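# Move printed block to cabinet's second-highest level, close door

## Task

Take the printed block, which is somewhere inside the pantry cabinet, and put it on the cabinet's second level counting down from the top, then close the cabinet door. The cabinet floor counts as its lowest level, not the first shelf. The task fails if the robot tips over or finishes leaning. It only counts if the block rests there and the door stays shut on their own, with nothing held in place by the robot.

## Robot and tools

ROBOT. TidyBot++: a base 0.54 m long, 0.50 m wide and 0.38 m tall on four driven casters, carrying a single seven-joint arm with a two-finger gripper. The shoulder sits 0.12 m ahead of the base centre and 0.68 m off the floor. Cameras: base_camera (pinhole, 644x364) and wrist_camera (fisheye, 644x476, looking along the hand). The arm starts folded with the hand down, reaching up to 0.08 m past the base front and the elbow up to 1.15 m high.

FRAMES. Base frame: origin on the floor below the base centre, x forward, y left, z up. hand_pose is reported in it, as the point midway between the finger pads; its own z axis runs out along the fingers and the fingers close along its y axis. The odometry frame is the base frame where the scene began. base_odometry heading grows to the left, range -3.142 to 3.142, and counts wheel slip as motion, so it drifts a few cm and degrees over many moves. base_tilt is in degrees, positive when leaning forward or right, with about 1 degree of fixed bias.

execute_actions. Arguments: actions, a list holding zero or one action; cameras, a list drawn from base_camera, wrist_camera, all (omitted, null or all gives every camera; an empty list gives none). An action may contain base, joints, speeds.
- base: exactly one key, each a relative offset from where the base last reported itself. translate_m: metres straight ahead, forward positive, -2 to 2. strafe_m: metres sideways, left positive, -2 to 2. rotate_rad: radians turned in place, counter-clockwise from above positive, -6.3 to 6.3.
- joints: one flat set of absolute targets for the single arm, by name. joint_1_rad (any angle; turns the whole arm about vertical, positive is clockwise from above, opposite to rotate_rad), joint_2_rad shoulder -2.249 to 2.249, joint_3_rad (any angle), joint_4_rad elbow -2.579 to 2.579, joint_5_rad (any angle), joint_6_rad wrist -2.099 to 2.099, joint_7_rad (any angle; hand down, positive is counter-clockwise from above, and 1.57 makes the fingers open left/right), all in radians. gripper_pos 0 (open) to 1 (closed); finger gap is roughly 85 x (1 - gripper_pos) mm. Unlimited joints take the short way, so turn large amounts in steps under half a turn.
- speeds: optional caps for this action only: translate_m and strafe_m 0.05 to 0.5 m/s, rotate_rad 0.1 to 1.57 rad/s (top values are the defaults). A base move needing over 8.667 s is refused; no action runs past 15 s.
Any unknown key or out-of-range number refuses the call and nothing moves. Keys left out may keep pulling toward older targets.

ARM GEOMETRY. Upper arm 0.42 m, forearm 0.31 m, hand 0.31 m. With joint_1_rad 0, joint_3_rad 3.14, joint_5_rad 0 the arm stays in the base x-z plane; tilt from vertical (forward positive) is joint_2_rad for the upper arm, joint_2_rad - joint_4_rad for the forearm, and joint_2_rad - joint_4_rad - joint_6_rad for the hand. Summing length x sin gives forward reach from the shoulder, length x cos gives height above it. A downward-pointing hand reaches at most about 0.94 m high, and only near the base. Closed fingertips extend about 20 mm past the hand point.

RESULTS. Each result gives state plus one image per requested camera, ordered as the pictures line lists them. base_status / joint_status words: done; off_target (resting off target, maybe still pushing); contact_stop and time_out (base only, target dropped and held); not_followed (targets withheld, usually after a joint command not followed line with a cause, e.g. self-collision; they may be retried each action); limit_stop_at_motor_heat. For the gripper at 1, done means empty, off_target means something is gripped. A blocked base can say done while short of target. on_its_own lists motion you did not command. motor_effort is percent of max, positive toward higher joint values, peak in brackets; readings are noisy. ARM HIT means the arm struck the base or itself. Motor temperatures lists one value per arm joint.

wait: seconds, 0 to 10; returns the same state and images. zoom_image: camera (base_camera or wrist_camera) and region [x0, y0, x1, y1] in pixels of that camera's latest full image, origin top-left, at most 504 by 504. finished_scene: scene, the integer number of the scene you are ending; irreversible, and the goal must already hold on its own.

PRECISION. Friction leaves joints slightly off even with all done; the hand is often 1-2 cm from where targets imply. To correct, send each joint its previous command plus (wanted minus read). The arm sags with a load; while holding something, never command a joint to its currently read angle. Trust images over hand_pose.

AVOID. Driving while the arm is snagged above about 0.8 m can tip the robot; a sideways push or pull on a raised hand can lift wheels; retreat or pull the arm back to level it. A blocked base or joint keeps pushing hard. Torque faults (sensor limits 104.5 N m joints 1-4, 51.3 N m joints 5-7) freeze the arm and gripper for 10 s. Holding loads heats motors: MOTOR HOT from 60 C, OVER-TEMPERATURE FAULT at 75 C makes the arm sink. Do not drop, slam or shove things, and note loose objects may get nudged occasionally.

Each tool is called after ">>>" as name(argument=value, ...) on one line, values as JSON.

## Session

>>> execute_actions(actions=[])

Scene clock: 0.00 s.
Motor temperatures (°C, as the motors report them): [34 33 27 31 39 44 41]
base_odometry: x=+0.000 y=+0.000 heading=+0.000 (m, m, rad; odometry frame)
base_tilt: forward=+0.1 right=-0.7 (deg)
base_status: not commanded
joint_positions: joint_1_rad=+0.006 joint_2_rad=-0.327 joint_3_rad=+3.133 joint_4_rad=-2.518 joint_5_rad=-0.003 joint_6_rad=-0.828 joint_7_rad=+1.570 gripper_pos=+0.000
joint_status: not commanded
motor_effort: joint_1_rad=+0 joint_2_rad=-2 joint_3_rad=+0 joint_4_rad=+13 joint_5_rad=-1 joint_6_rad=+0 joint_7_rad=+0 (%)
hand_pose: x=+0.2774 y=+0.0021 z=+0.5884 quat_wxyz=(+0.000, +0.998, +0.000, +0.061) (m; base frame)
pictures: base_camera, wrist_camera
Images, in order (width x height): base_camera 644x364, wrist_camera 644x476.

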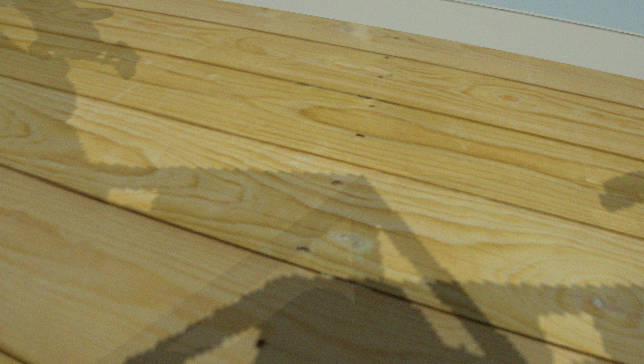

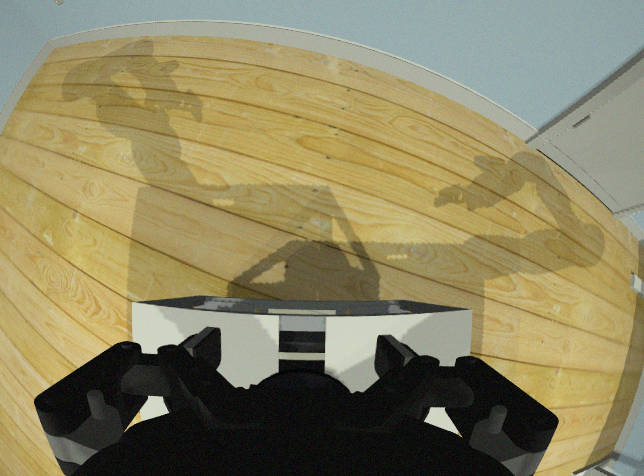

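Cabinet was opposite the door; turn around.

>>> execute_actions(actions=[{"base":{"rotate_rad":2.79},"joints":{"joint_6_rad":0.65}}])

Scene clock: 5.03 s.
Motor temperatures (°C, as the motors report them): [34 33 27 31 39 44 41]
base_odometry: x=+0.000 y=+0.000 heading=+2.790 (m, m, rad; odometry frame)
base_tilt: forward=+0.1 right=-0.7 (deg)
base_status: done
joint_positions: joint_1_rad=+0.006 joint_2_rad=-0.327 joint_3_rad=+3.133 joint_4_rad=-2.516 joint_5_rad=-0.003 joint_6_rad=+0.628 joint_7_rad=+1.570 gripper_pos=+0.000
joint_status: all done
motor_effort: joint_1_rad=+1(1) joint_2_rad=-8(9) joint_3_rad=+0(1) joint_4_rad=+20(20) joint_5_rad=-1(1) joint_6_rad=+9(9) joint_7_rad=+0(0) (%)
hand_pose: x=+0.5512 y=+0.0024 z=+0.9008 quat_wxyz=(-0.001, +0.704, +0.000, +0.710) (m; base frame)
pictures: base_camera, wrist_camera
Images, in order (width x height): base_camera 644x364, wrist_camera 644x476.

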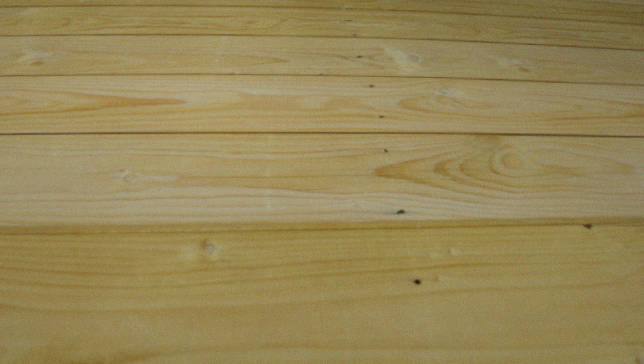

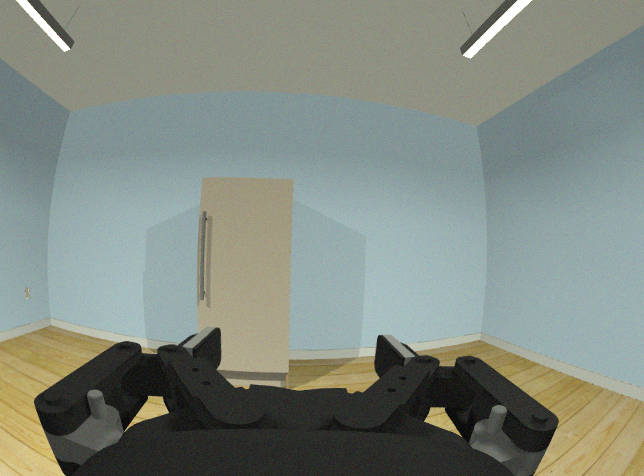

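>>> execute_actions(actions=[{"base":{"rotate_rad":0.05}}], cameras=[])

>>> execute_actions(actions=[{"base":{"strafe_m":0.46},"joints":{"joint_2_rad":0.5,"joint_4_rad":-2.37,"joint_6_rad":1.34}}])

>>> execute_actions(actions=[{"base":{"translate_m":0.9}}])

Scene clock: 10.97 s.
Motor temperatures (°C, as the motors report them): [34 32 27 31 39 44 41]
base_odometry: x=+0.000 y=+0.000 heading=+2.840 (m, m, rad; odometry frame)
base_tilt: forward=+0.1 right=-0.7 (deg)
base_status: done
joint_positions: joint_1_rad=+0.006 joint_2_rad=-0.327 joint_3_rad=+3.133 joint_4_rad=-2.516 joint_5_rad=-0.003 joint_6_rad=+0.628 joint_7_rad=+1.570 gripper_pos=+0.000
joint_status: not commanded
motor_effort: joint_1_rad=+0(1) joint_2_rad=-8(8) joint_3_rad=+0(2) joint_4_rad=+20(20) joint_5_rad=+0(1) joint_6_rad=+8(9) joint_7_rad=+0(0) (%)
hand_pose: x=+0.5512 y=+0.0025 z=+0.9008 quat_wxyz=(-0.001, +0.704, +0.000, +0.710) (m; base frame)
pictures: none
No camera images: the call's "cameras" was empty. Leave "cameras" out to get every camera's image.

Scene clock: 13.27 s.
Motor temperatures (°C, as the motors report them): [34 32 27 31 39 44 41]
base_odometry: x=-0.136 y=-0.439 heading=+2.840 (m, m, rad; odometry frame)
base_tilt: forward=+0.1 right=-0.7 (deg)
base_status: done
joint_positions: joint_1_rad=+0.004 joint_2_rad=+0.493 joint_3_rad=+3.133 joint_4_rad=-2.386 joint_5_rad=-0.003 joint_6_rad=+1.294 joint_7_rad=+1.570 gripper_pos=+0.000
joint_status: all done
motor_effort: joint_1_rad=-1(3) joint_2_rad=-30(32) joint_3_rad=-1(2) joint_4_rad=+10(20) joint_5_rad=+0(1) joint_6_rad=+8(9) joint_7_rad=+0(1) (%)
hand_pose: x=+0.7109 y=+0.0020 z=+0.7446 quat_wxyz=(-0.002, +0.712, -0.002, +0.702) (m; base frame)
pictures: base_camera, wrist_camera
Images, in order (width x height): base_camera 644x364, wrist_camera 644x476.

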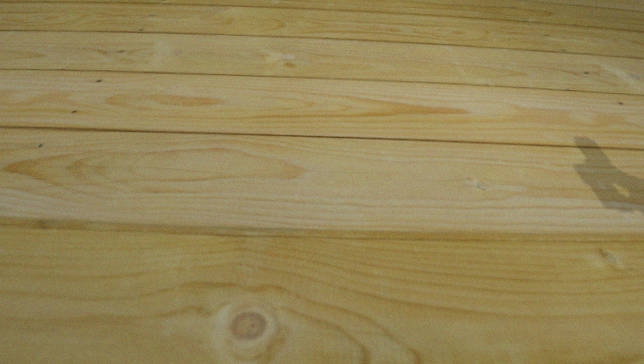

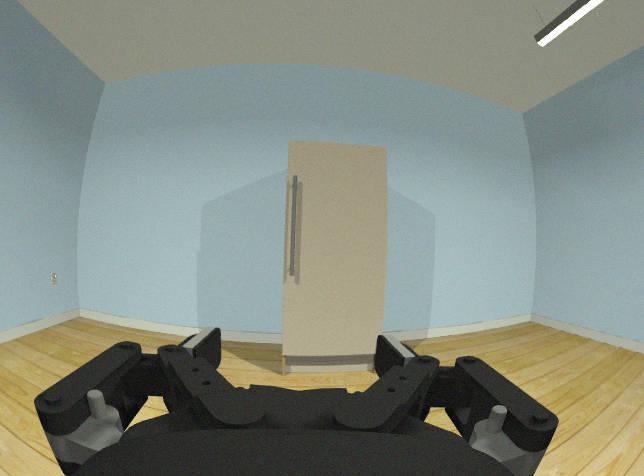

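Scene clock: 16.43 s.
Motor temperatures (°C, as the motors report them): [34 33 27 31 39 44 41]
base_odometry: x=-0.996 y=-0.173 heading=+2.841 (m, m, rad; odometry frame)
base_tilt: forward=+0.1 right=-0.7 (deg)
base_status: done
joint_positions: joint_1_rad=+0.004 joint_2_rad=+0.494 joint_3_rad=+3.133 joint_4_rad=-2.379 joint_5_rad=-0.003 joint_6_rad=+1.296 joint_7_rad=+1.570 gripper_pos=+0.000
joint_status: not commanded
motor_effort: joint_1_rad=+0(0) joint_2_rad=-30(32) joint_3_rad=-1(0) joint_4_rad=+10(12) joint_5_rad=+0(0) joint_6_rad=+8(8) joint_7_rad=+0(0) (%)
hand_pose: x=+0.7133 y=+0.0020 z=+0.7476 quat_wxyz=(-0.002, +0.709, -0.002, +0.705) (m; base frame)
pictures: base_camera, wrist_camera
Images, in order (width x height): base_camera 644x364, wrist_camera 644x476.

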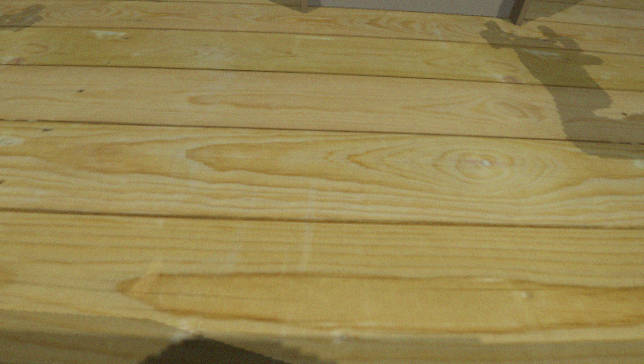

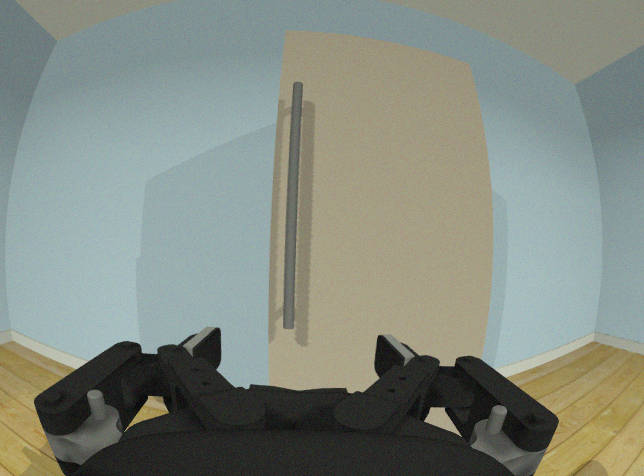

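>>> execute_actions(actions=[{"base":{"translate_m":0.3},"joints":{"joint_1_rad":-0.03}}])

Scene clock: 23.23 s.
Motor temperatures (°C, as the motors report them): [34 33 27 31 39 44 41]
base_odometry: x=-1.283 y=-0.084 heading=+2.841 (m, m, rad; odometry frame)
base_tilt: forward=+0.1 right=-0.7 (deg)
base_status: done
joint_positions: joint_1_rad=-0.021 joint_2_rad=+0.497 joint_3_rad=+3.133 joint_4_rad=-2.375 joint_5_rad=-0.003 joint_6_rad=+1.297 joint_7_rad=+1.570 gripper_pos=+0.000
joint_status: all done
motor_effort: joint_1_rad=+0(2) joint_2_rad=-30(33) joint_3_rad=-2(2) joint_4_rad=+9(11) joint_5_rad=-1(0) joint_6_rad=+8(9) joint_7_rad=+0(0) (%)
hand_pose: x=+0.7143 y=+0.0173 z=+0.7476 quat_wxyz=(-0.011, +0.709, +0.007, +0.706) (m; base frame)
pictures: base_camera, wrist_camera
Images, in order (width x height): base_camera 644x364, wrist_camera 644x476.

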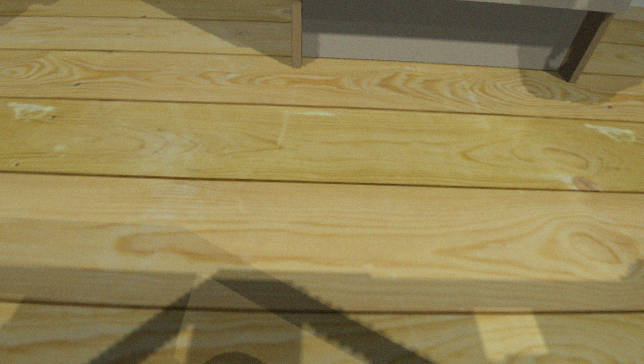

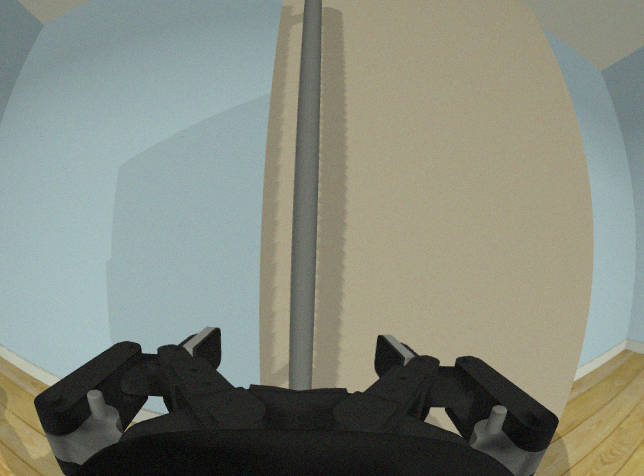

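>>> execute_actions(actions=[{"base":{"translate_m":0.105},"speeds":{"translate_m":0.15}}], cameras=["wrist_camera"])

>>> execute_actions(actions=[{"joints":{"gripper_pos":1}}], cameras=["wrist_camera"])

Scene clock: 28.47 s.
Motor temperatures (°C, as the motors report them): [34 33 27 31 39 44 41]
base_odometry: x=-1.383 y=-0.053 heading=+2.841 (m, m, rad; odometry frame)
base_tilt: forward=+0.2 right=-0.7 (deg)
base_status: done
joint_positions: joint_1_rad=-0.021 joint_2_rad=+0.497 joint_3_rad=+3.133 joint_4_rad=-2.375 joint_5_rad=-0.003 joint_6_rad=+1.297 joint_7_rad=+1.570 gripper_pos=+0.000
joint_status: not commanded
motor_effort: joint_1_rad=+0(0) joint_2_rad=-30(33) joint_3_rad=-1(0) joint_4_rad=+10(11) joint_5_rad=-1(0) joint_6_rad=+8(9) joint_7_rad=+0(0) (%)
hand_pose: x=+0.7144 y=+0.0173 z=+0.7476 quat_wxyz=(-0.011, +0.708, +0.007, +0.706) (m; base frame)
pictures: wrist_camera
Images, in order (width x height): wrist_camera 644x476.

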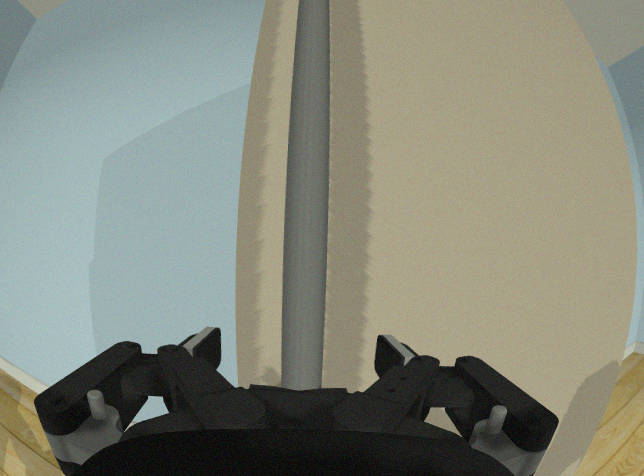

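Scene clock: 29.57 s.
Motor temperatures (°C, as the motors report them): [34 33 27 31 39 44 41]
base_odometry: x=-1.383 y=-0.053 heading=+2.841 (m, m, rad; odometry frame)
base_tilt: forward=+0.2 right=-0.7 (deg)
base_status: not commanded
joint_positions: joint_1_rad=-0.021 joint_2_rad=+0.497 joint_3_rad=+3.135 joint_4_rad=-2.376 joint_5_rad=-0.006 joint_6_rad=+1.298 joint_7_rad=+1.570 gripper_pos=+0.792
joint_status: gripper_pos off_target (ended at +0.792, target +1.000)
motor_effort: joint_1_rad=-2(4) joint_2_rad=-30(31) joint_3_rad=-3(4) joint_4_rad=+12(16) joint_5_rad=+2(3) joint_6_rad=+9(9) joint_7_rad=-1(1) (%)
hand_pose: x=+0.7141 y=+0.0153 z=+0.7476 quat_wxyz=(-0.009, +0.708, +0.005, +0.706) (m; base frame)
pictures: wrist_camera
Images, in order (width x height): wrist_camera 644x476.

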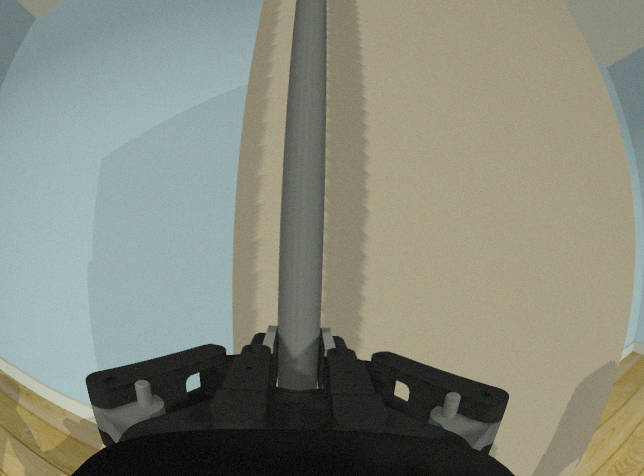

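>>> execute_actions(actions=[{"base":{"translate_m":-0.12},"speeds":{"translate_m":0.12},"joints":{"joint_1_rad":0.2,"joint_5_rad":0.4,"joint_7_rad":1.47}}], cameras=["wrist_camera"])

>>> execute_actions(actions=[{"base":{"translate_m":-0.12},"speeds":{"translate_m":0.2},"joints":{"joint_1_rad":0.4,"joint_5_rad":0.6,"joint_6_rad":1.37,"joint_7_rad":1.42}}], cameras=["wrist_camera"])

>>> execute_actions(actions=[{"base":{"strafe_m":-0.15},"speeds":{"strafe_m":0.3},"joints":{"joint_5_rad":0.97,"joint_6_rad":1.43,"joint_7_rad":1.35}}], cameras=["wrist_camera"])

Scene clock: 39.53 s.
Motor temperatures (°C, as the motors report them): [34 33 27 31 39 44 41]
base_odometry: x=-1.268 y=-0.089 heading=+2.841 (m, m, rad; odometry frame)
base_tilt: forward=+0.1 right=-0.7 (deg)
base_status: done
joint_positions: joint_1_rad=+0.200 joint_2_rad=+0.502 joint_3_rad=+3.136 joint_4_rad=-2.362 joint_5_rad=+0.369 joint_6_rad=+1.307 joint_7_rad=+1.487 gripper_pos=+0.792
joint_status: all done
motor_effort: joint_1_rad=-1(4) joint_2_rad=-30(35) joint_3_rad=-3(5) joint_4_rad=+7(12) joint_5_rad=-1(2) joint_6_rad=+8(11) joint_7_rad=+0(2) (%)
hand_pose: x=+0.7096 y=-0.0050 z=+0.7474 quat_wxyz=(-0.052, +0.705, +0.061, +0.704) (m; base frame)
pictures: wrist_camera
Images, in order (width x height): wrist_camera 644x476.

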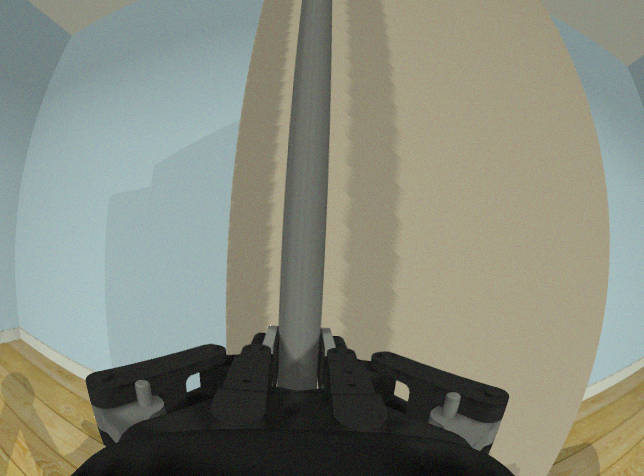

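Scene clock: 40.93 s.
Motor temperatures (°C, as the motors report them): [34 33 27 31 39 44 41]
base_odometry: x=-1.154 y=-0.124 heading=+2.841 (m, m, rad; odometry frame)
base_tilt: forward=+0.1 right=-0.7 (deg)
base_status: done
joint_positions: joint_1_rad=+0.411 joint_2_rad=+0.504 joint_3_rad=+3.139 joint_4_rad=-2.356 joint_5_rad=+0.560 joint_6_rad=+1.328 joint_7_rad=+1.441 gripper_pos=+0.795
joint_status: all done
motor_effort: joint_1_rad=-2(6) joint_2_rad=-31(36) joint_3_rad=-4(6) joint_4_rad=+5(9) joint_5_rad=+0(2) joint_6_rad=+9(11) joint_7_rad=+0(1) (%)
hand_pose: x=+0.6945 y=-0.0733 z=+0.7474 quat_wxyz=(-0.041, +0.706, +0.053, +0.705) (m; base frame)
pictures: wrist_camera
Images, in order (width x height): wrist_camera 644x476.

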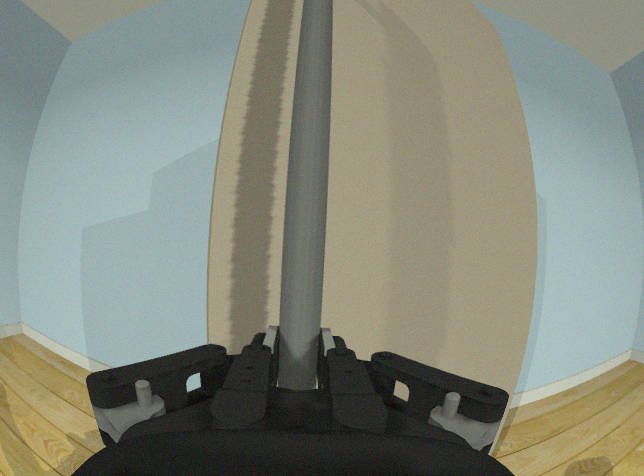

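Scene clock: 42.40 s.
Motor temperatures (°C, as the motors report them): [34 33 27 31 39 44 41]
base_odometry: x=-1.109 y=+0.019 heading=+2.841 (m, m, rad; odometry frame)
base_tilt: forward=+0.2 right=-0.7 (deg)
base_status: done
joint_positions: joint_1_rad=+0.406 joint_2_rad=+0.499 joint_3_rad=+3.137 joint_4_rad=-2.368 joint_5_rad=+0.954 joint_6_rad=+1.402 joint_7_rad=+1.361 gripper_pos=+0.798
joint_status: all done
motor_effort: joint_1_rad=-1(12) joint_2_rad=-25(32) joint_3_rad=-2(13) joint_4_rad=+7(10) joint_5_rad=-1(14) joint_6_rad=+6(11) joint_7_rad=+0(2) (%)
hand_pose: x=+0.6512 y=+0.0469 z=+0.7469 quat_wxyz=(-0.181, +0.683, +0.191, +0.681) (m; base frame)
pictures: wrist_camera
Images, in order (width x height): wrist_camera 644x476.

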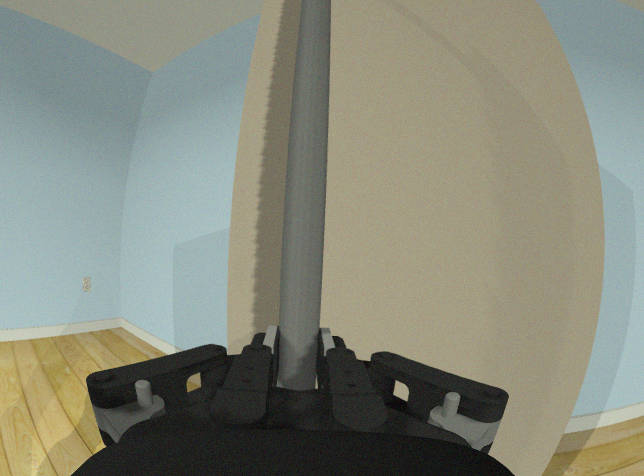

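>>> execute_actions(actions=[{"base":{"strafe_m":-0.23},"joints":{"joint_5_rad":1.38,"joint_6_rad":1.54,"joint_7_rad":1.3}}], cameras=["wrist_camera"])

>>> execute_actions(actions=[{"base":{"strafe_m":-0.175},"joints":{"joint_5_rad":1.6,"joint_6_rad":1.6}}], cameras=["wrist_camera"])

>>> execute_actions(actions=[{"base":{"strafe_m":-0.36},"speeds":{"strafe_m":0.3},"joints":{"joint_1_rad":0.12,"joint_4_rad":-2.3,"joint_2_rad":0.53,"joint_5_rad":1.5,"joint_6_rad":1.55,"joint_7_rad":1.26}}])

Scene clock: 55.40 s.
Motor temperatures (°C, as the motors report them): [34 33 27 31 39 44 41]
base_odometry: x=-1.041 y=+0.239 heading=+2.841 (m, m, rad; odometry frame)
base_tilt: forward=+0.1 right=-0.7 (deg)
base_status: done
joint_positions: joint_1_rad=+0.403 joint_2_rad=+0.497 joint_3_rad=+3.135 joint_4_rad=-2.375 joint_5_rad=+1.391 joint_6_rad=+1.512 joint_7_rad=+1.308 gripper_pos=+0.800
joint_status: all done
motor_effort: joint_1_rad=+1(13) joint_2_rad=-23(31) joint_3_rad=-2(14) joint_4_rad=+7(9) joint_5_rad=-5(16) joint_6_rad=+6(11) joint_7_rad=-2(3) (%)
hand_pose: x=+0.5533 y=+0.1503 z=+0.7465 quat_wxyz=(-0.333, +0.625, +0.336, +0.621) (m; base frame)
pictures: wrist_camera
Images, in order (width x height): wrist_camera 644x476.

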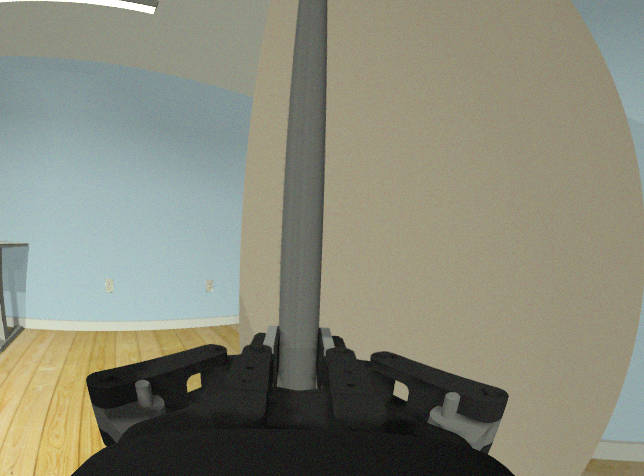

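Scene clock: 56.97 s.
Motor temperatures (°C, as the motors report them): [34 33 27 31 39 44 41]
base_odometry: x=-0.989 y=+0.406 heading=+2.841 (m, m, rad; odometry frame)
base_tilt: forward=+0.2 right=-0.7 (deg)
base_status: done
joint_positions: joint_1_rad=+0.401 joint_2_rad=+0.501 joint_3_rad=+3.134 joint_4_rad=-2.365 joint_5_rad=+1.611 joint_6_rad=+1.572 joint_7_rad=+1.307 gripper_pos=+0.801
joint_status: all done
motor_effort: joint_1_rad=+2(6) joint_2_rad=-24(27) joint_3_rad=-1(8) joint_4_rad=+4(6) joint_5_rad=-4(8) joint_6_rad=+6(11) joint_7_rad=+0(2) (%)
hand_pose: x=+0.4931 y=+0.1819 z=+0.7464 quat_wxyz=(-0.399, +0.580, +0.408, +0.581) (m; base frame)
pictures: wrist_camera
Images, in order (width x height): wrist_camera 644x476.

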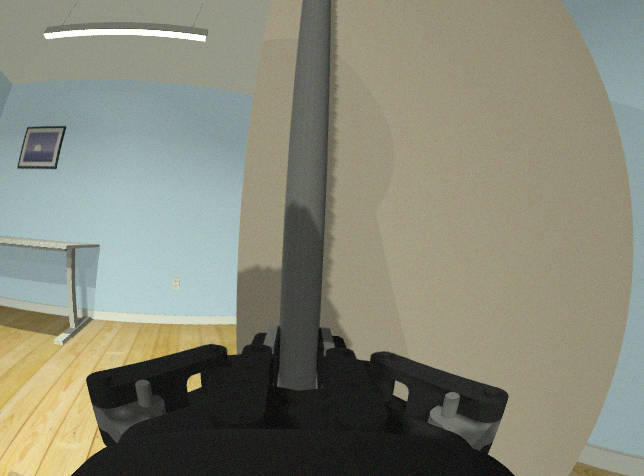

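Scene clock: 59.20 s.
Motor temperatures (°C, as the motors report them): [34 33 27 31 39 44 41]
base_odometry: x=-0.882 y=+0.750 heading=+2.840 (m, m, rad; odometry frame)
base_tilt: forward=+0.1 right=-0.7 (deg)
base_status: done
joint_positions: joint_1_rad=+0.129 joint_2_rad=+0.535 joint_3_rad=+3.140 joint_4_rad=-2.301 joint_5_rad=+1.507 joint_6_rad=+1.559 joint_7_rad=+1.282 gripper_pos=+0.807
joint_status: all done
motor_effort: joint_1_rad=-1(3) joint_2_rad=-29(31) joint_3_rad=-5(8) joint_4_rad=+2(4) joint_5_rad=+0(4) joint_6_rad=+11(15) joint_7_rad=+0(0) (%)
hand_pose: x=+0.4846 y=+0.2675 z=+0.7465 quat_wxyz=(-0.447, +0.539, +0.453, +0.551) (m; base frame)
pictures: base_camera, wrist_camera
Images, in order (width x height): base_camera 644x364, wrist_camera 644x476.

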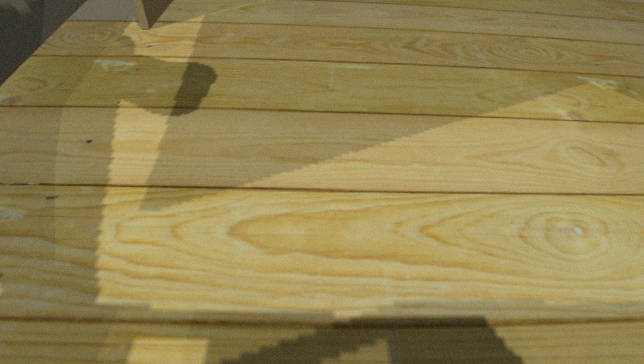

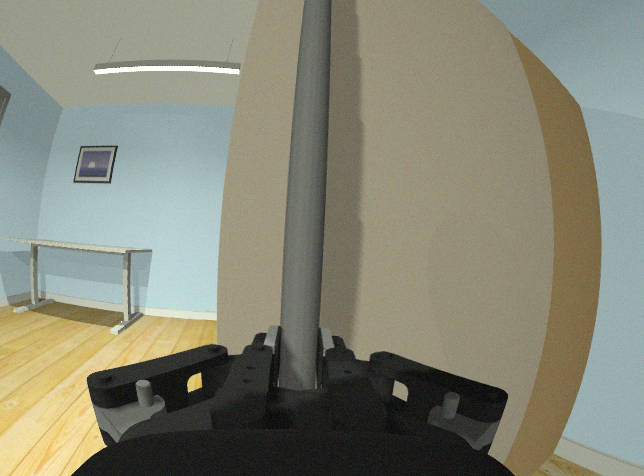

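>>> execute_actions(actions=[{"joints":{"gripper_pos":0}}], cameras=[])

>>> execute_actions(actions=[{"joints":{"joint_1_rad":0.5,"joint_5_rad":1.8}}], cameras=["wrist_camera"])

>>> execute_actions(actions=[{"base":{"translate_m":-0.2},"joints":{"joint_1_rad":0.7,"joint_2_rad":-0.5,"joint_4_rad":-2.0,"joint_5_rad":-0.03,"joint_6_rad":-0.6,"joint_7_rad":1.59}}], cameras=[])

>>> execute_actions(actions=[{"base":{"strafe_m":0.71},"joints":{"joint_1_rad":-0.01}}])

Scene clock: 64.83 s.
Motor temperatures (°C, as the motors report them): [34 33 27 31 39 44 41]
base_odometry: x=-0.882 y=+0.750 heading=+2.840 (m, m, rad; odometry frame)
base_tilt: forward=+0.1 right=-0.7 (deg)
base_status: not commanded
joint_positions: joint_1_rad=+0.129 joint_2_rad=+0.534 joint_3_rad=+3.140 joint_4_rad=-2.301 joint_5_rad=+1.507 joint_6_rad=+1.559 joint_7_rad=+1.282 gripper_pos=+0.000
joint_status: all done
motor_effort: joint_1_rad=+0(1) joint_2_rad=-26(29) joint_3_rad=-4(4) joint_4_rad=+5(4) joint_5_rad=-3(3) joint_6_rad=+8(11) joint_7_rad=+0(0) (%)
hand_pose: x=+0.4847 y=+0.2674 z=+0.7468 quat_wxyz=(-0.447, +0.539, +0.452, +0.552) (m; base frame)
pictures: none
No camera images: the call's "cameras" was empty. Leave "cameras" out to get every camera's image.

Scene clock: 66.37 s.
Motor temperatures (°C, as the motors report them): [34 33 27 31 39 44 41]
base_odometry: x=-0.882 y=+0.750 heading=+2.840 (m, m, rad; odometry frame)
base_tilt: forward=+0.1 right=-0.7 (deg)
base_status: not commanded
joint_positions: joint_1_rad=+0.488 joint_2_rad=+0.534 joint_3_rad=+3.140 joint_4_rad=-2.301 joint_5_rad=+1.772 joint_6_rad=+1.559 joint_7_rad=+1.282 gripper_pos=+0.000
joint_status: all done
motor_effort: joint_1_rad=+0(1) joint_2_rad=-26(27) joint_3_rad=-4(4) joint_4_rad=+3(6) joint_5_rad=-3(3) joint_6_rad=+8(8) joint_7_rad=-1(0) (%)
hand_pose: x=+0.4835 y=+0.1533 z=+0.7220 quat_wxyz=(-0.402, +0.586, +0.438, +0.551) (m; base frame)
pictures: wrist_camera
Images, in order (width x height): wrist_camera 644x476.

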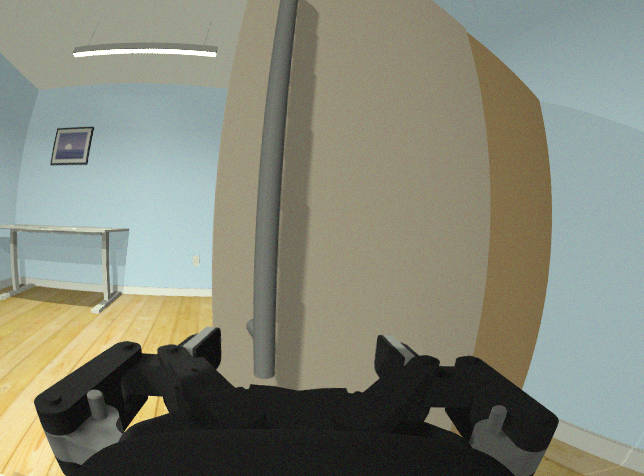

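Scene clock: 69.00 s.
Motor temperatures (°C, as the motors report them): [34 33 27 31 39 44 41]
base_odometry: x=-0.691 y=+0.691 heading=+2.841 (m, m, rad; odometry frame)
base_tilt: forward=+0.1 right=-0.7 (deg)
base_status: done
joint_positions: joint_1_rad=+0.682 joint_2_rad=-0.497 joint_3_rad=+3.140 joint_4_rad=-2.016 joint_5_rad=-0.005 joint_6_rad=-0.559 joint_7_rad=+1.568 gripper_pos=+0.000
joint_status: all done
motor_effort: joint_1_rad=-1(1) joint_2_rad=-4(28) joint_3_rad=+1(3) joint_4_rad=+23(23) joint_5_rad=-1(5) joint_6_rad=+7(8) joint_7_rad=+0(2) (%)
hand_pose: x=+0.4199 y=-0.2407 z=+0.9167 quat_wxyz=(+0.167, +0.812, -0.290, +0.479) (m; base frame)
pictures: none
No camera images: the call's "cameras" was empty. Leave "cameras" out to get every camera's image.

Scene clock: 71.80 s.
Motor temperatures (°C, as the motors report them): [34 33 27 31 39 44 41]
base_odometry: x=-0.901 y=+0.012 heading=+2.841 (m, m, rad; odometry frame)
base_tilt: forward=+0.1 right=-0.7 (deg)
base_status: done
joint_positions: joint_1_rad=+0.002 joint_2_rad=-0.497 joint_3_rad=+3.139 joint_4_rad=-2.014 joint_5_rad=-0.005 joint_6_rad=-0.559 joint_7_rad=+1.568 gripper_pos=+0.000
joint_status: all done
motor_effort: joint_1_rad=+0(0) joint_2_rad=-4(7) joint_3_rad=+0(2) joint_4_rad=+23(23) joint_5_rad=+0(1) joint_6_rad=+7(7) joint_7_rad=+0(1) (%)
hand_pose: x=+0.5046 y=+0.0025 z=+0.9178 quat_wxyz=(-0.002, +0.861, -0.002, +0.508) (m; base frame)
pictures: base_camera, wrist_camera
Images, in order (width x height): base_camera 644x364, wrist_camera 644x476.

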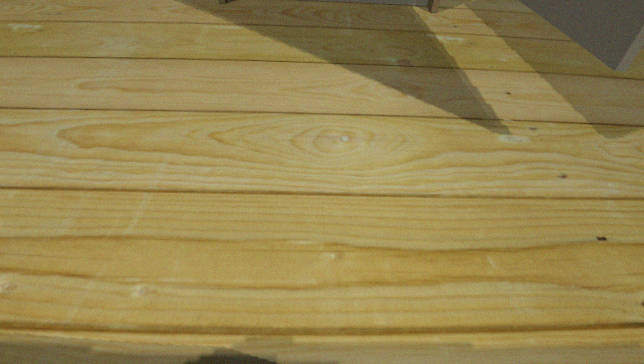

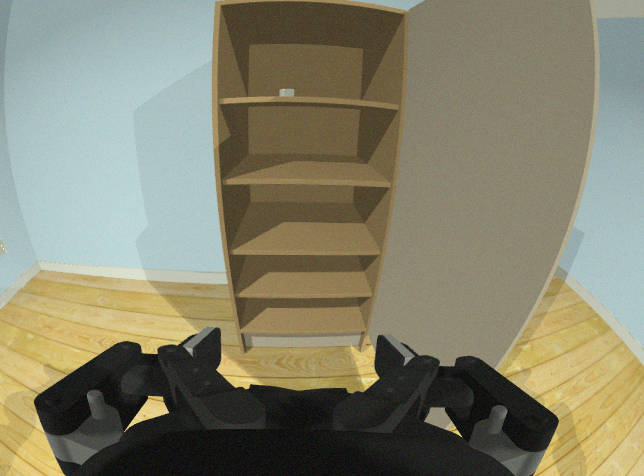

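>>> execute_actions(actions=[{"base":{"translate_m":0.33},"joints":{"joint_1_rad":-0.07,"joint_2_rad":0.2,"joint_4_rad":-0.99,"joint_6_rad":-0.73}}], cameras=["wrist_camera"])

Scene clock: 78.50 s.
Motor temperatures (°C, as the motors report them): [34 33 27 31 39 44 41]
base_odometry: x=-1.216 y=+0.110 heading=+2.841 (m, m, rad; odometry frame)
base_tilt: forward=+0.1 right=-0.7 (deg)
base_status: done
joint_positions: joint_1_rad=-0.053 joint_2_rad=+0.189 joint_3_rad=+3.139 joint_4_rad=-1.004 joint_5_rad=-0.005 joint_6_rad=-0.683 joint_7_rad=+1.568 gripper_pos=+0.000
joint_status: all done
motor_effort: joint_1_rad=+0(1) joint_2_rad=-30(33) joint_3_rad=+0(0) joint_4_rad=+22(23) joint_5_rad=+0(1) joint_6_rad=+8(8) joint_7_rad=+0(0) (%)
hand_pose: x=+0.7859 y=+0.0392 z=+1.1176 quat_wxyz=(-0.020, +0.806, +0.021, +0.591) (m; base frame)
pictures: wrist_camera
Images, in order (width x height): wrist_camera 644x476.

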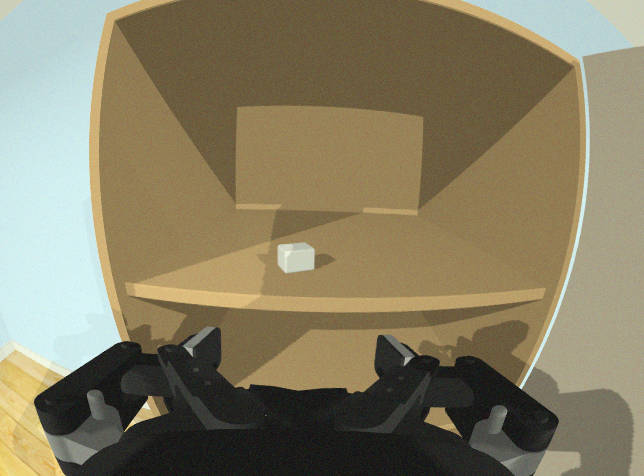

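>>> execute_actions(actions=[{"base":{"translate_m":0.11},"speeds":{"translate_m":0.15},"joints":{"joint_1_rad":-0.085,"joint_4_rad":-1.02}}], cameras=["wrist_camera"])

Scene clock: 83.80 s.
Motor temperatures (°C, as the motors report them): [34 33 27 31 39 44 41]
base_odometry: x=-1.321 y=+0.142 heading=+2.841 (m, m, rad; odometry frame)
base_tilt: forward=+0.2 right=-0.7 (deg)
base_status: done
joint_positions: joint_1_rad=-0.071 joint_2_rad=+0.201 joint_3_rad=+3.139 joint_4_rad=-1.014 joint_5_rad=-0.005 joint_6_rad=-0.686 joint_7_rad=+1.568 gripper_pos=+0.000
joint_status: all done
motor_effort: joint_1_rad=+0(2) joint_2_rad=-31(34) joint_3_rad=+0(2) joint_4_rad=+21(23) joint_5_rad=-1(1) joint_6_rad=+8(8) joint_7_rad=+0(0) (%)
hand_pose: x=+0.7901 y=+0.0517 z=+1.1030 quat_wxyz=(-0.025, +0.813, +0.028, +0.581) (m; base frame)
pictures: wrist_camera
Images, in order (width x height): wrist_camera 644x476.

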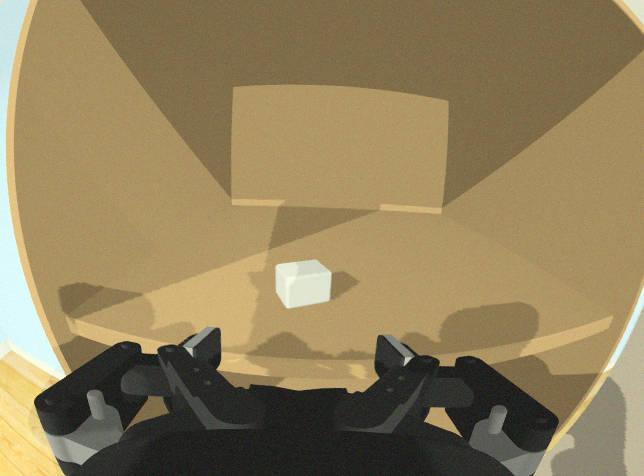

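>>> execute_actions(actions=[{"base":{"translate_m":0.09},"speeds":{"translate_m":0.15},"joints":{"joint_4_rad":-1.05}}], cameras=["wrist_camera"])

Scene clock: 93.03 s.
Motor temperatures (°C, as the motors report them): [34 33 27 31 39 44 41]
base_odometry: x=-1.408 y=+0.169 heading=+2.842 (m, m, rad; odometry frame)
base_tilt: forward=+0.1 right=-0.7 (deg)
base_status: done
joint_positions: joint_1_rad=-0.071 joint_2_rad=+0.194 joint_3_rad=+3.139 joint_4_rad=-1.037 joint_5_rad=-0.005 joint_6_rad=-0.686 joint_7_rad=+1.569 gripper_pos=+0.000
joint_status: all done
motor_effort: joint_1_rad=+0(1) joint_2_rad=-29(33) joint_3_rad=-1(1) joint_4_rad=+20(23) joint_5_rad=-1(1) joint_6_rad=+6(8) joint_7_rad=-1(0) (%)
hand_pose: x=+0.7875 y=+0.0515 z=+1.0934 quat_wxyz=(-0.024, +0.818, +0.029, +0.574) (m; base frame)
pictures: wrist_camera
Images, in order (width x height): wrist_camera 644x476.

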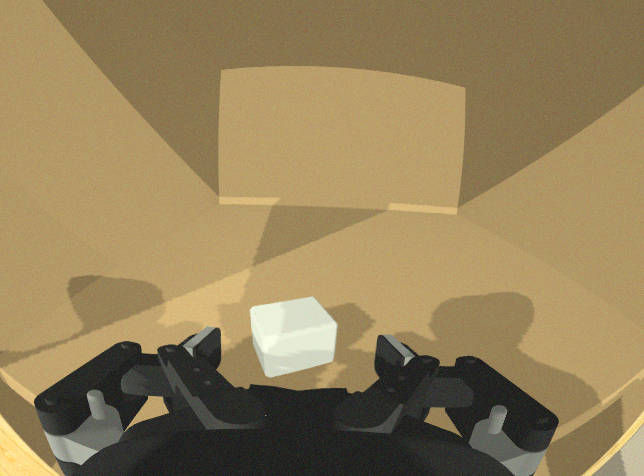

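Touching the shelf. Advance a bit and close.

>>> execute_actions(actions=[{"base":{"translate_m":0.018},"speeds":{"translate_m":0.1},"joints":{"joint_4_rad":-1.025}}], cameras=[])

>>> execute_actions(actions=[{"joints":{"gripper_pos":1}}], cameras=["wrist_camera"])

Scene clock: 96.27 s.
Motor temperatures (°C, as the motors report them): [34 33 27 31 39 44 41]
base_odometry: x=-1.425 y=+0.174 heading=+2.842 (m, m, rad; odometry frame)
base_tilt: forward=+0.1 right=-0.7 (deg)
base_status: done
joint_positions: joint_1_rad=-0.071 joint_2_rad=+0.200 joint_3_rad=+3.139 joint_4_rad=-1.029 joint_5_rad=-0.005 joint_6_rad=-0.687 joint_7_rad=+1.570 gripper_pos=+0.000
joint_status: all done
motor_effort: joint_1_rad=+0(1) joint_2_rad=-30(33) joint_3_rad=+0(1) joint_4_rad=+22(22) joint_5_rad=+0(1) joint_6_rad=+8(8) joint_7_rad=+0(1) (%)
hand_pose: x=+0.7898 y=+0.0517 z=+1.0939 quat_wxyz=(-0.024, +0.818, +0.029, +0.575) (m; base frame)
pictures: none
No camera images: the call's "cameras" was empty. Leave "cameras" out to get every camera's image.

Scene clock: 97.37 s.
Motor temperatures (°C, as the motors report them): [34 33 27 31 39 44 41]
base_odometry: x=-1.425 y=+0.174 heading=+2.842 (m, m, rad; odometry frame)
base_tilt: forward=+0.2 right=-0.7 (deg)
base_status: not commanded
joint_positions: joint_1_rad=-0.071 joint_2_rad=+0.198 joint_3_rad=+3.139 joint_4_rad=-1.027 joint_5_rad=-0.005 joint_6_rad=-0.687 joint_7_rad=+1.570 gripper_pos=+0.544
joint_status: gripper_pos off_target (ended at +0.544, target +1.000)
motor_effort: joint_1_rad=+0(0) joint_2_rad=-29(31) joint_3_rad=-1(1) joint_4_rad=+20(22) joint_5_rad=+0(1) joint_6_rad=+7(8) joint_7_rad=+0(1) (%)
hand_pose: x=+0.7889 y=+0.0516 z=+1.0970 quat_wxyz=(-0.024, +0.816, +0.029, +0.577) (m; base frame)
pictures: wrist_camera
Images, in order (width x height): wrist_camera 644x476.

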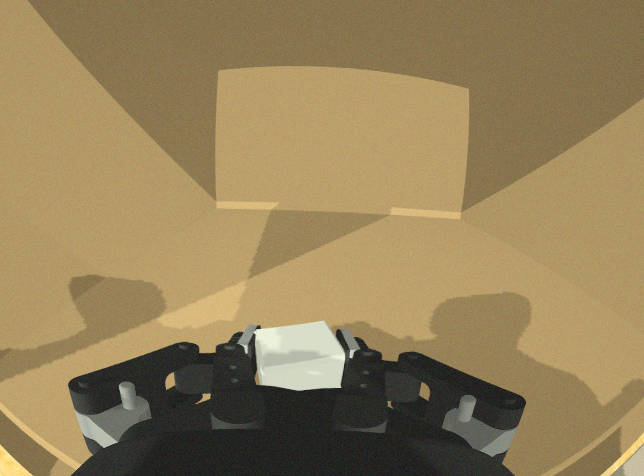

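>>> execute_actions(actions=[{"base":{"translate_m":-0.21},"speeds":{"translate_m":0.3},"joints":{"joint_4_rad":-0.97}}], cameras=["wrist_camera"])

>>> execute_actions(actions=[{"joints":{"joint_1_rad":0.02,"joint_4_rad":-1.705,"joint_6_rad":0.02}}], cameras=["wrist_camera"])

Scene clock: 103.10 s.
Motor temperatures (°C, as the motors report them): [34 33 27 31 39 44 41]
base_odometry: x=-1.224 y=+0.112 heading=+2.842 (m, m, rad; odometry frame)
base_tilt: forward=+0.1 right=-0.7 (deg)
base_status: done
joint_positions: joint_1_rad=-0.073 joint_2_rad=+0.198 joint_3_rad=+3.139 joint_4_rad=-0.982 joint_5_rad=-0.005 joint_6_rad=-0.688 joint_7_rad=+1.570 gripper_pos=+0.544
joint_status: all done
motor_effort: joint_1_rad=+0(2) joint_2_rad=-31(36) joint_3_rad=+0(2) joint_4_rad=+22(23) joint_5_rad=-1(1) joint_6_rad=+8(8) joint_7_rad=-1(1) (%)
hand_pose: x=+0.7879 y=+0.0532 z=+1.1228 quat_wxyz=(-0.026, +0.804, +0.029, +0.594) (m; base frame)
pictures: wrist_camera
Images, in order (width x height): wrist_camera 644x476.

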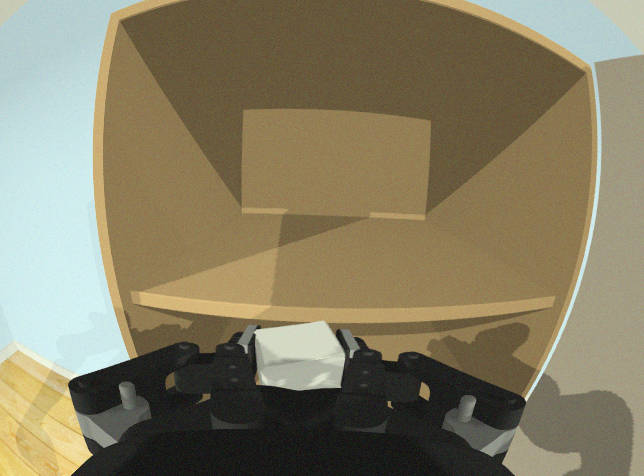

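Scene clock: 105.10 s.
Motor temperatures (°C, as the motors report them): [34 33 27 31 39 44 41]
base_odometry: x=-1.224 y=+0.112 heading=+2.842 (m, m, rad; odometry frame)
base_tilt: forward=+0.1 right=-0.7 (deg)
base_status: not commanded
joint_positions: joint_1_rad=+0.003 joint_2_rad=+0.199 joint_3_rad=+3.139 joint_4_rad=-1.694 joint_5_rad=-0.005 joint_6_rad=-0.026 joint_7_rad=+1.570 gripper_pos=+0.544
joint_status: all done
motor_effort: joint_1_rad=+0(1) joint_2_rad=-31(34) joint_3_rad=+0(1) joint_4_rad=+22(25) joint_5_rad=-1(1) joint_6_rad=+8(8) joint_7_rad=+0(1) (%)
hand_pose: x=+0.7931 y=+0.0009 z=+0.8883 quat_wxyz=(-0.002, +0.819, -0.003, +0.574) (m; base frame)
pictures: wrist_camera
Images, in order (width x height): wrist_camera 644x476.

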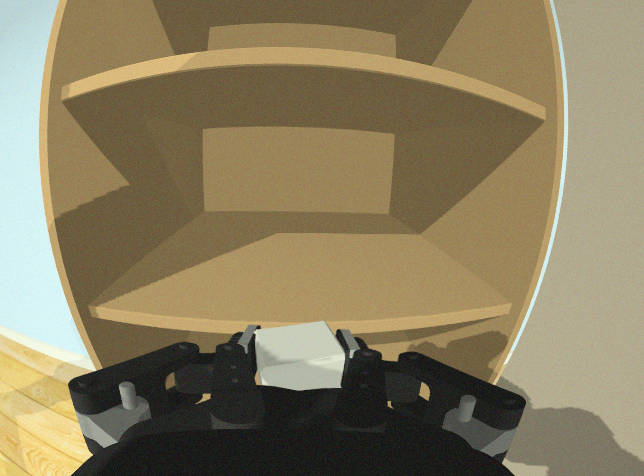

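>>> execute_actions(actions=[{"base":{"translate_m":0.26},"speeds":{"translate_m":0.3},"joints":{"joint_4_rad":-1.77,"joint_6_rad":0.085}}], cameras=[])

>>> execute_actions(actions=[{"joints":{"joint_4_rad":-1.87,"joint_6_rad":0.18}}], cameras=["wrist_camera"])

Scene clock: 110.33 s.
Motor temperatures (°C, as the motors report them): [34 33 27 31 39 44 41]
base_odometry: x=-1.473 y=+0.189 heading=+2.842 (m, m, rad; odometry frame)
base_tilt: forward=+0.1 right=-0.7 (deg)
base_status: done
joint_positions: joint_1_rad=+0.005 joint_2_rad=+0.203 joint_3_rad=+3.139 joint_4_rad=-1.765 joint_5_rad=-0.005 joint_6_rad=+0.041 joint_7_rad=+1.570 gripper_pos=+0.544
joint_status: all done
motor_effort: joint_1_rad=+0(1) joint_2_rad=-30(34) joint_3_rad=+0(1) joint_4_rad=+22(23) joint_5_rad=-1(0) joint_6_rad=+8(8) joint_7_rad=-1(0) (%)
hand_pose: x=+0.7854 y=-0.0005 z=+0.8639 quat_wxyz=(-0.001, +0.821, -0.004, +0.571) (m; base frame)
pictures: none
No camera images: the call's "cameras" was empty. Leave "cameras" out to get every camera's image.

Scene clock: 111.27 s.
Motor temperatures (°C, as the motors report them): [34 33 27 31 39 44 41]
base_odometry: x=-1.473 y=+0.189 heading=+2.842 (m, m, rad; odometry frame)
base_tilt: forward=+0.1 right=-0.7 (deg)
base_status: not commanded
joint_positions: joint_1_rad=+0.005 joint_2_rad=+0.203 joint_3_rad=+3.139 joint_4_rad=-1.859 joint_5_rad=-0.005 joint_6_rad=+0.138 joint_7_rad=+1.570 gripper_pos=+0.586
joint_status: all done
on_its_own: gripper_pos moved +0.042 toward your old target +1.000
motor_effort: joint_1_rad=+0(0) joint_2_rad=-30(31) joint_3_rad=-1(2) joint_4_rad=+21(22) joint_5_rad=+0(1) joint_6_rad=+8(7) joint_7_rad=+0(0) (%)
hand_pose: x=+0.7731 y=-0.0006 z=+0.8385 quat_wxyz=(-0.001, +0.820, -0.004, +0.572) (m; base frame)
pictures: wrist_camera
Images, in order (width x height): wrist_camera 644x476.

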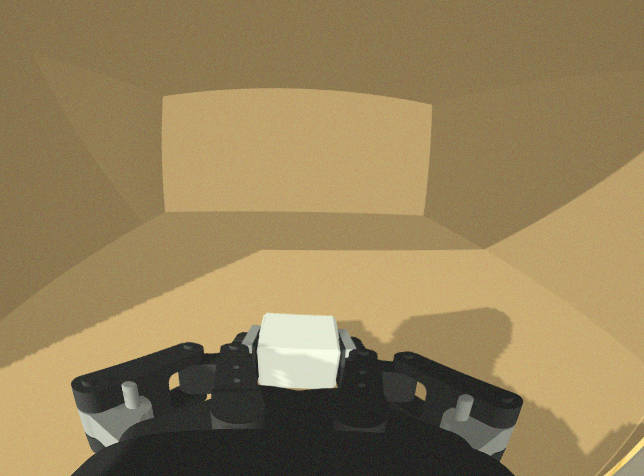

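>>> execute_actions(actions=[{"joints":{"joint_4_rad":-1.9}}], cameras=[])

Scene clock: 114.20 s.
Motor temperatures (°C, as the motors report them): [34 33 27 31 39 44 41]
base_odometry: x=-1.473 y=+0.189 heading=+2.842 (m, m, rad; odometry frame)
base_tilt: forward=+0.2 right=-0.7 (deg)
base_status: not commanded
joint_positions: joint_1_rad=+0.005 joint_2_rad=+0.197 joint_3_rad=+3.139 joint_4_rad=-1.872 joint_5_rad=-0.005 joint_6_rad=+0.147 joint_7_rad=+1.570 gripper_pos=+0.586
joint_status: all done
motor_effort: joint_1_rad=+0(1) joint_2_rad=-27(30) joint_3_rad=+0(0) joint_4_rad=+19(22) joint_5_rad=-1(1) joint_6_rad=+6(8) joint_7_rad=+0(0) (%)
hand_pose: x=+0.7698 y=-0.0006 z=+0.8374 quat_wxyz=(-0.001, +0.820, -0.004, +0.573) (m; base frame)
pictures: none
No camera images: the call's "cameras" was empty. Leave "cameras" out to get every camera's image.


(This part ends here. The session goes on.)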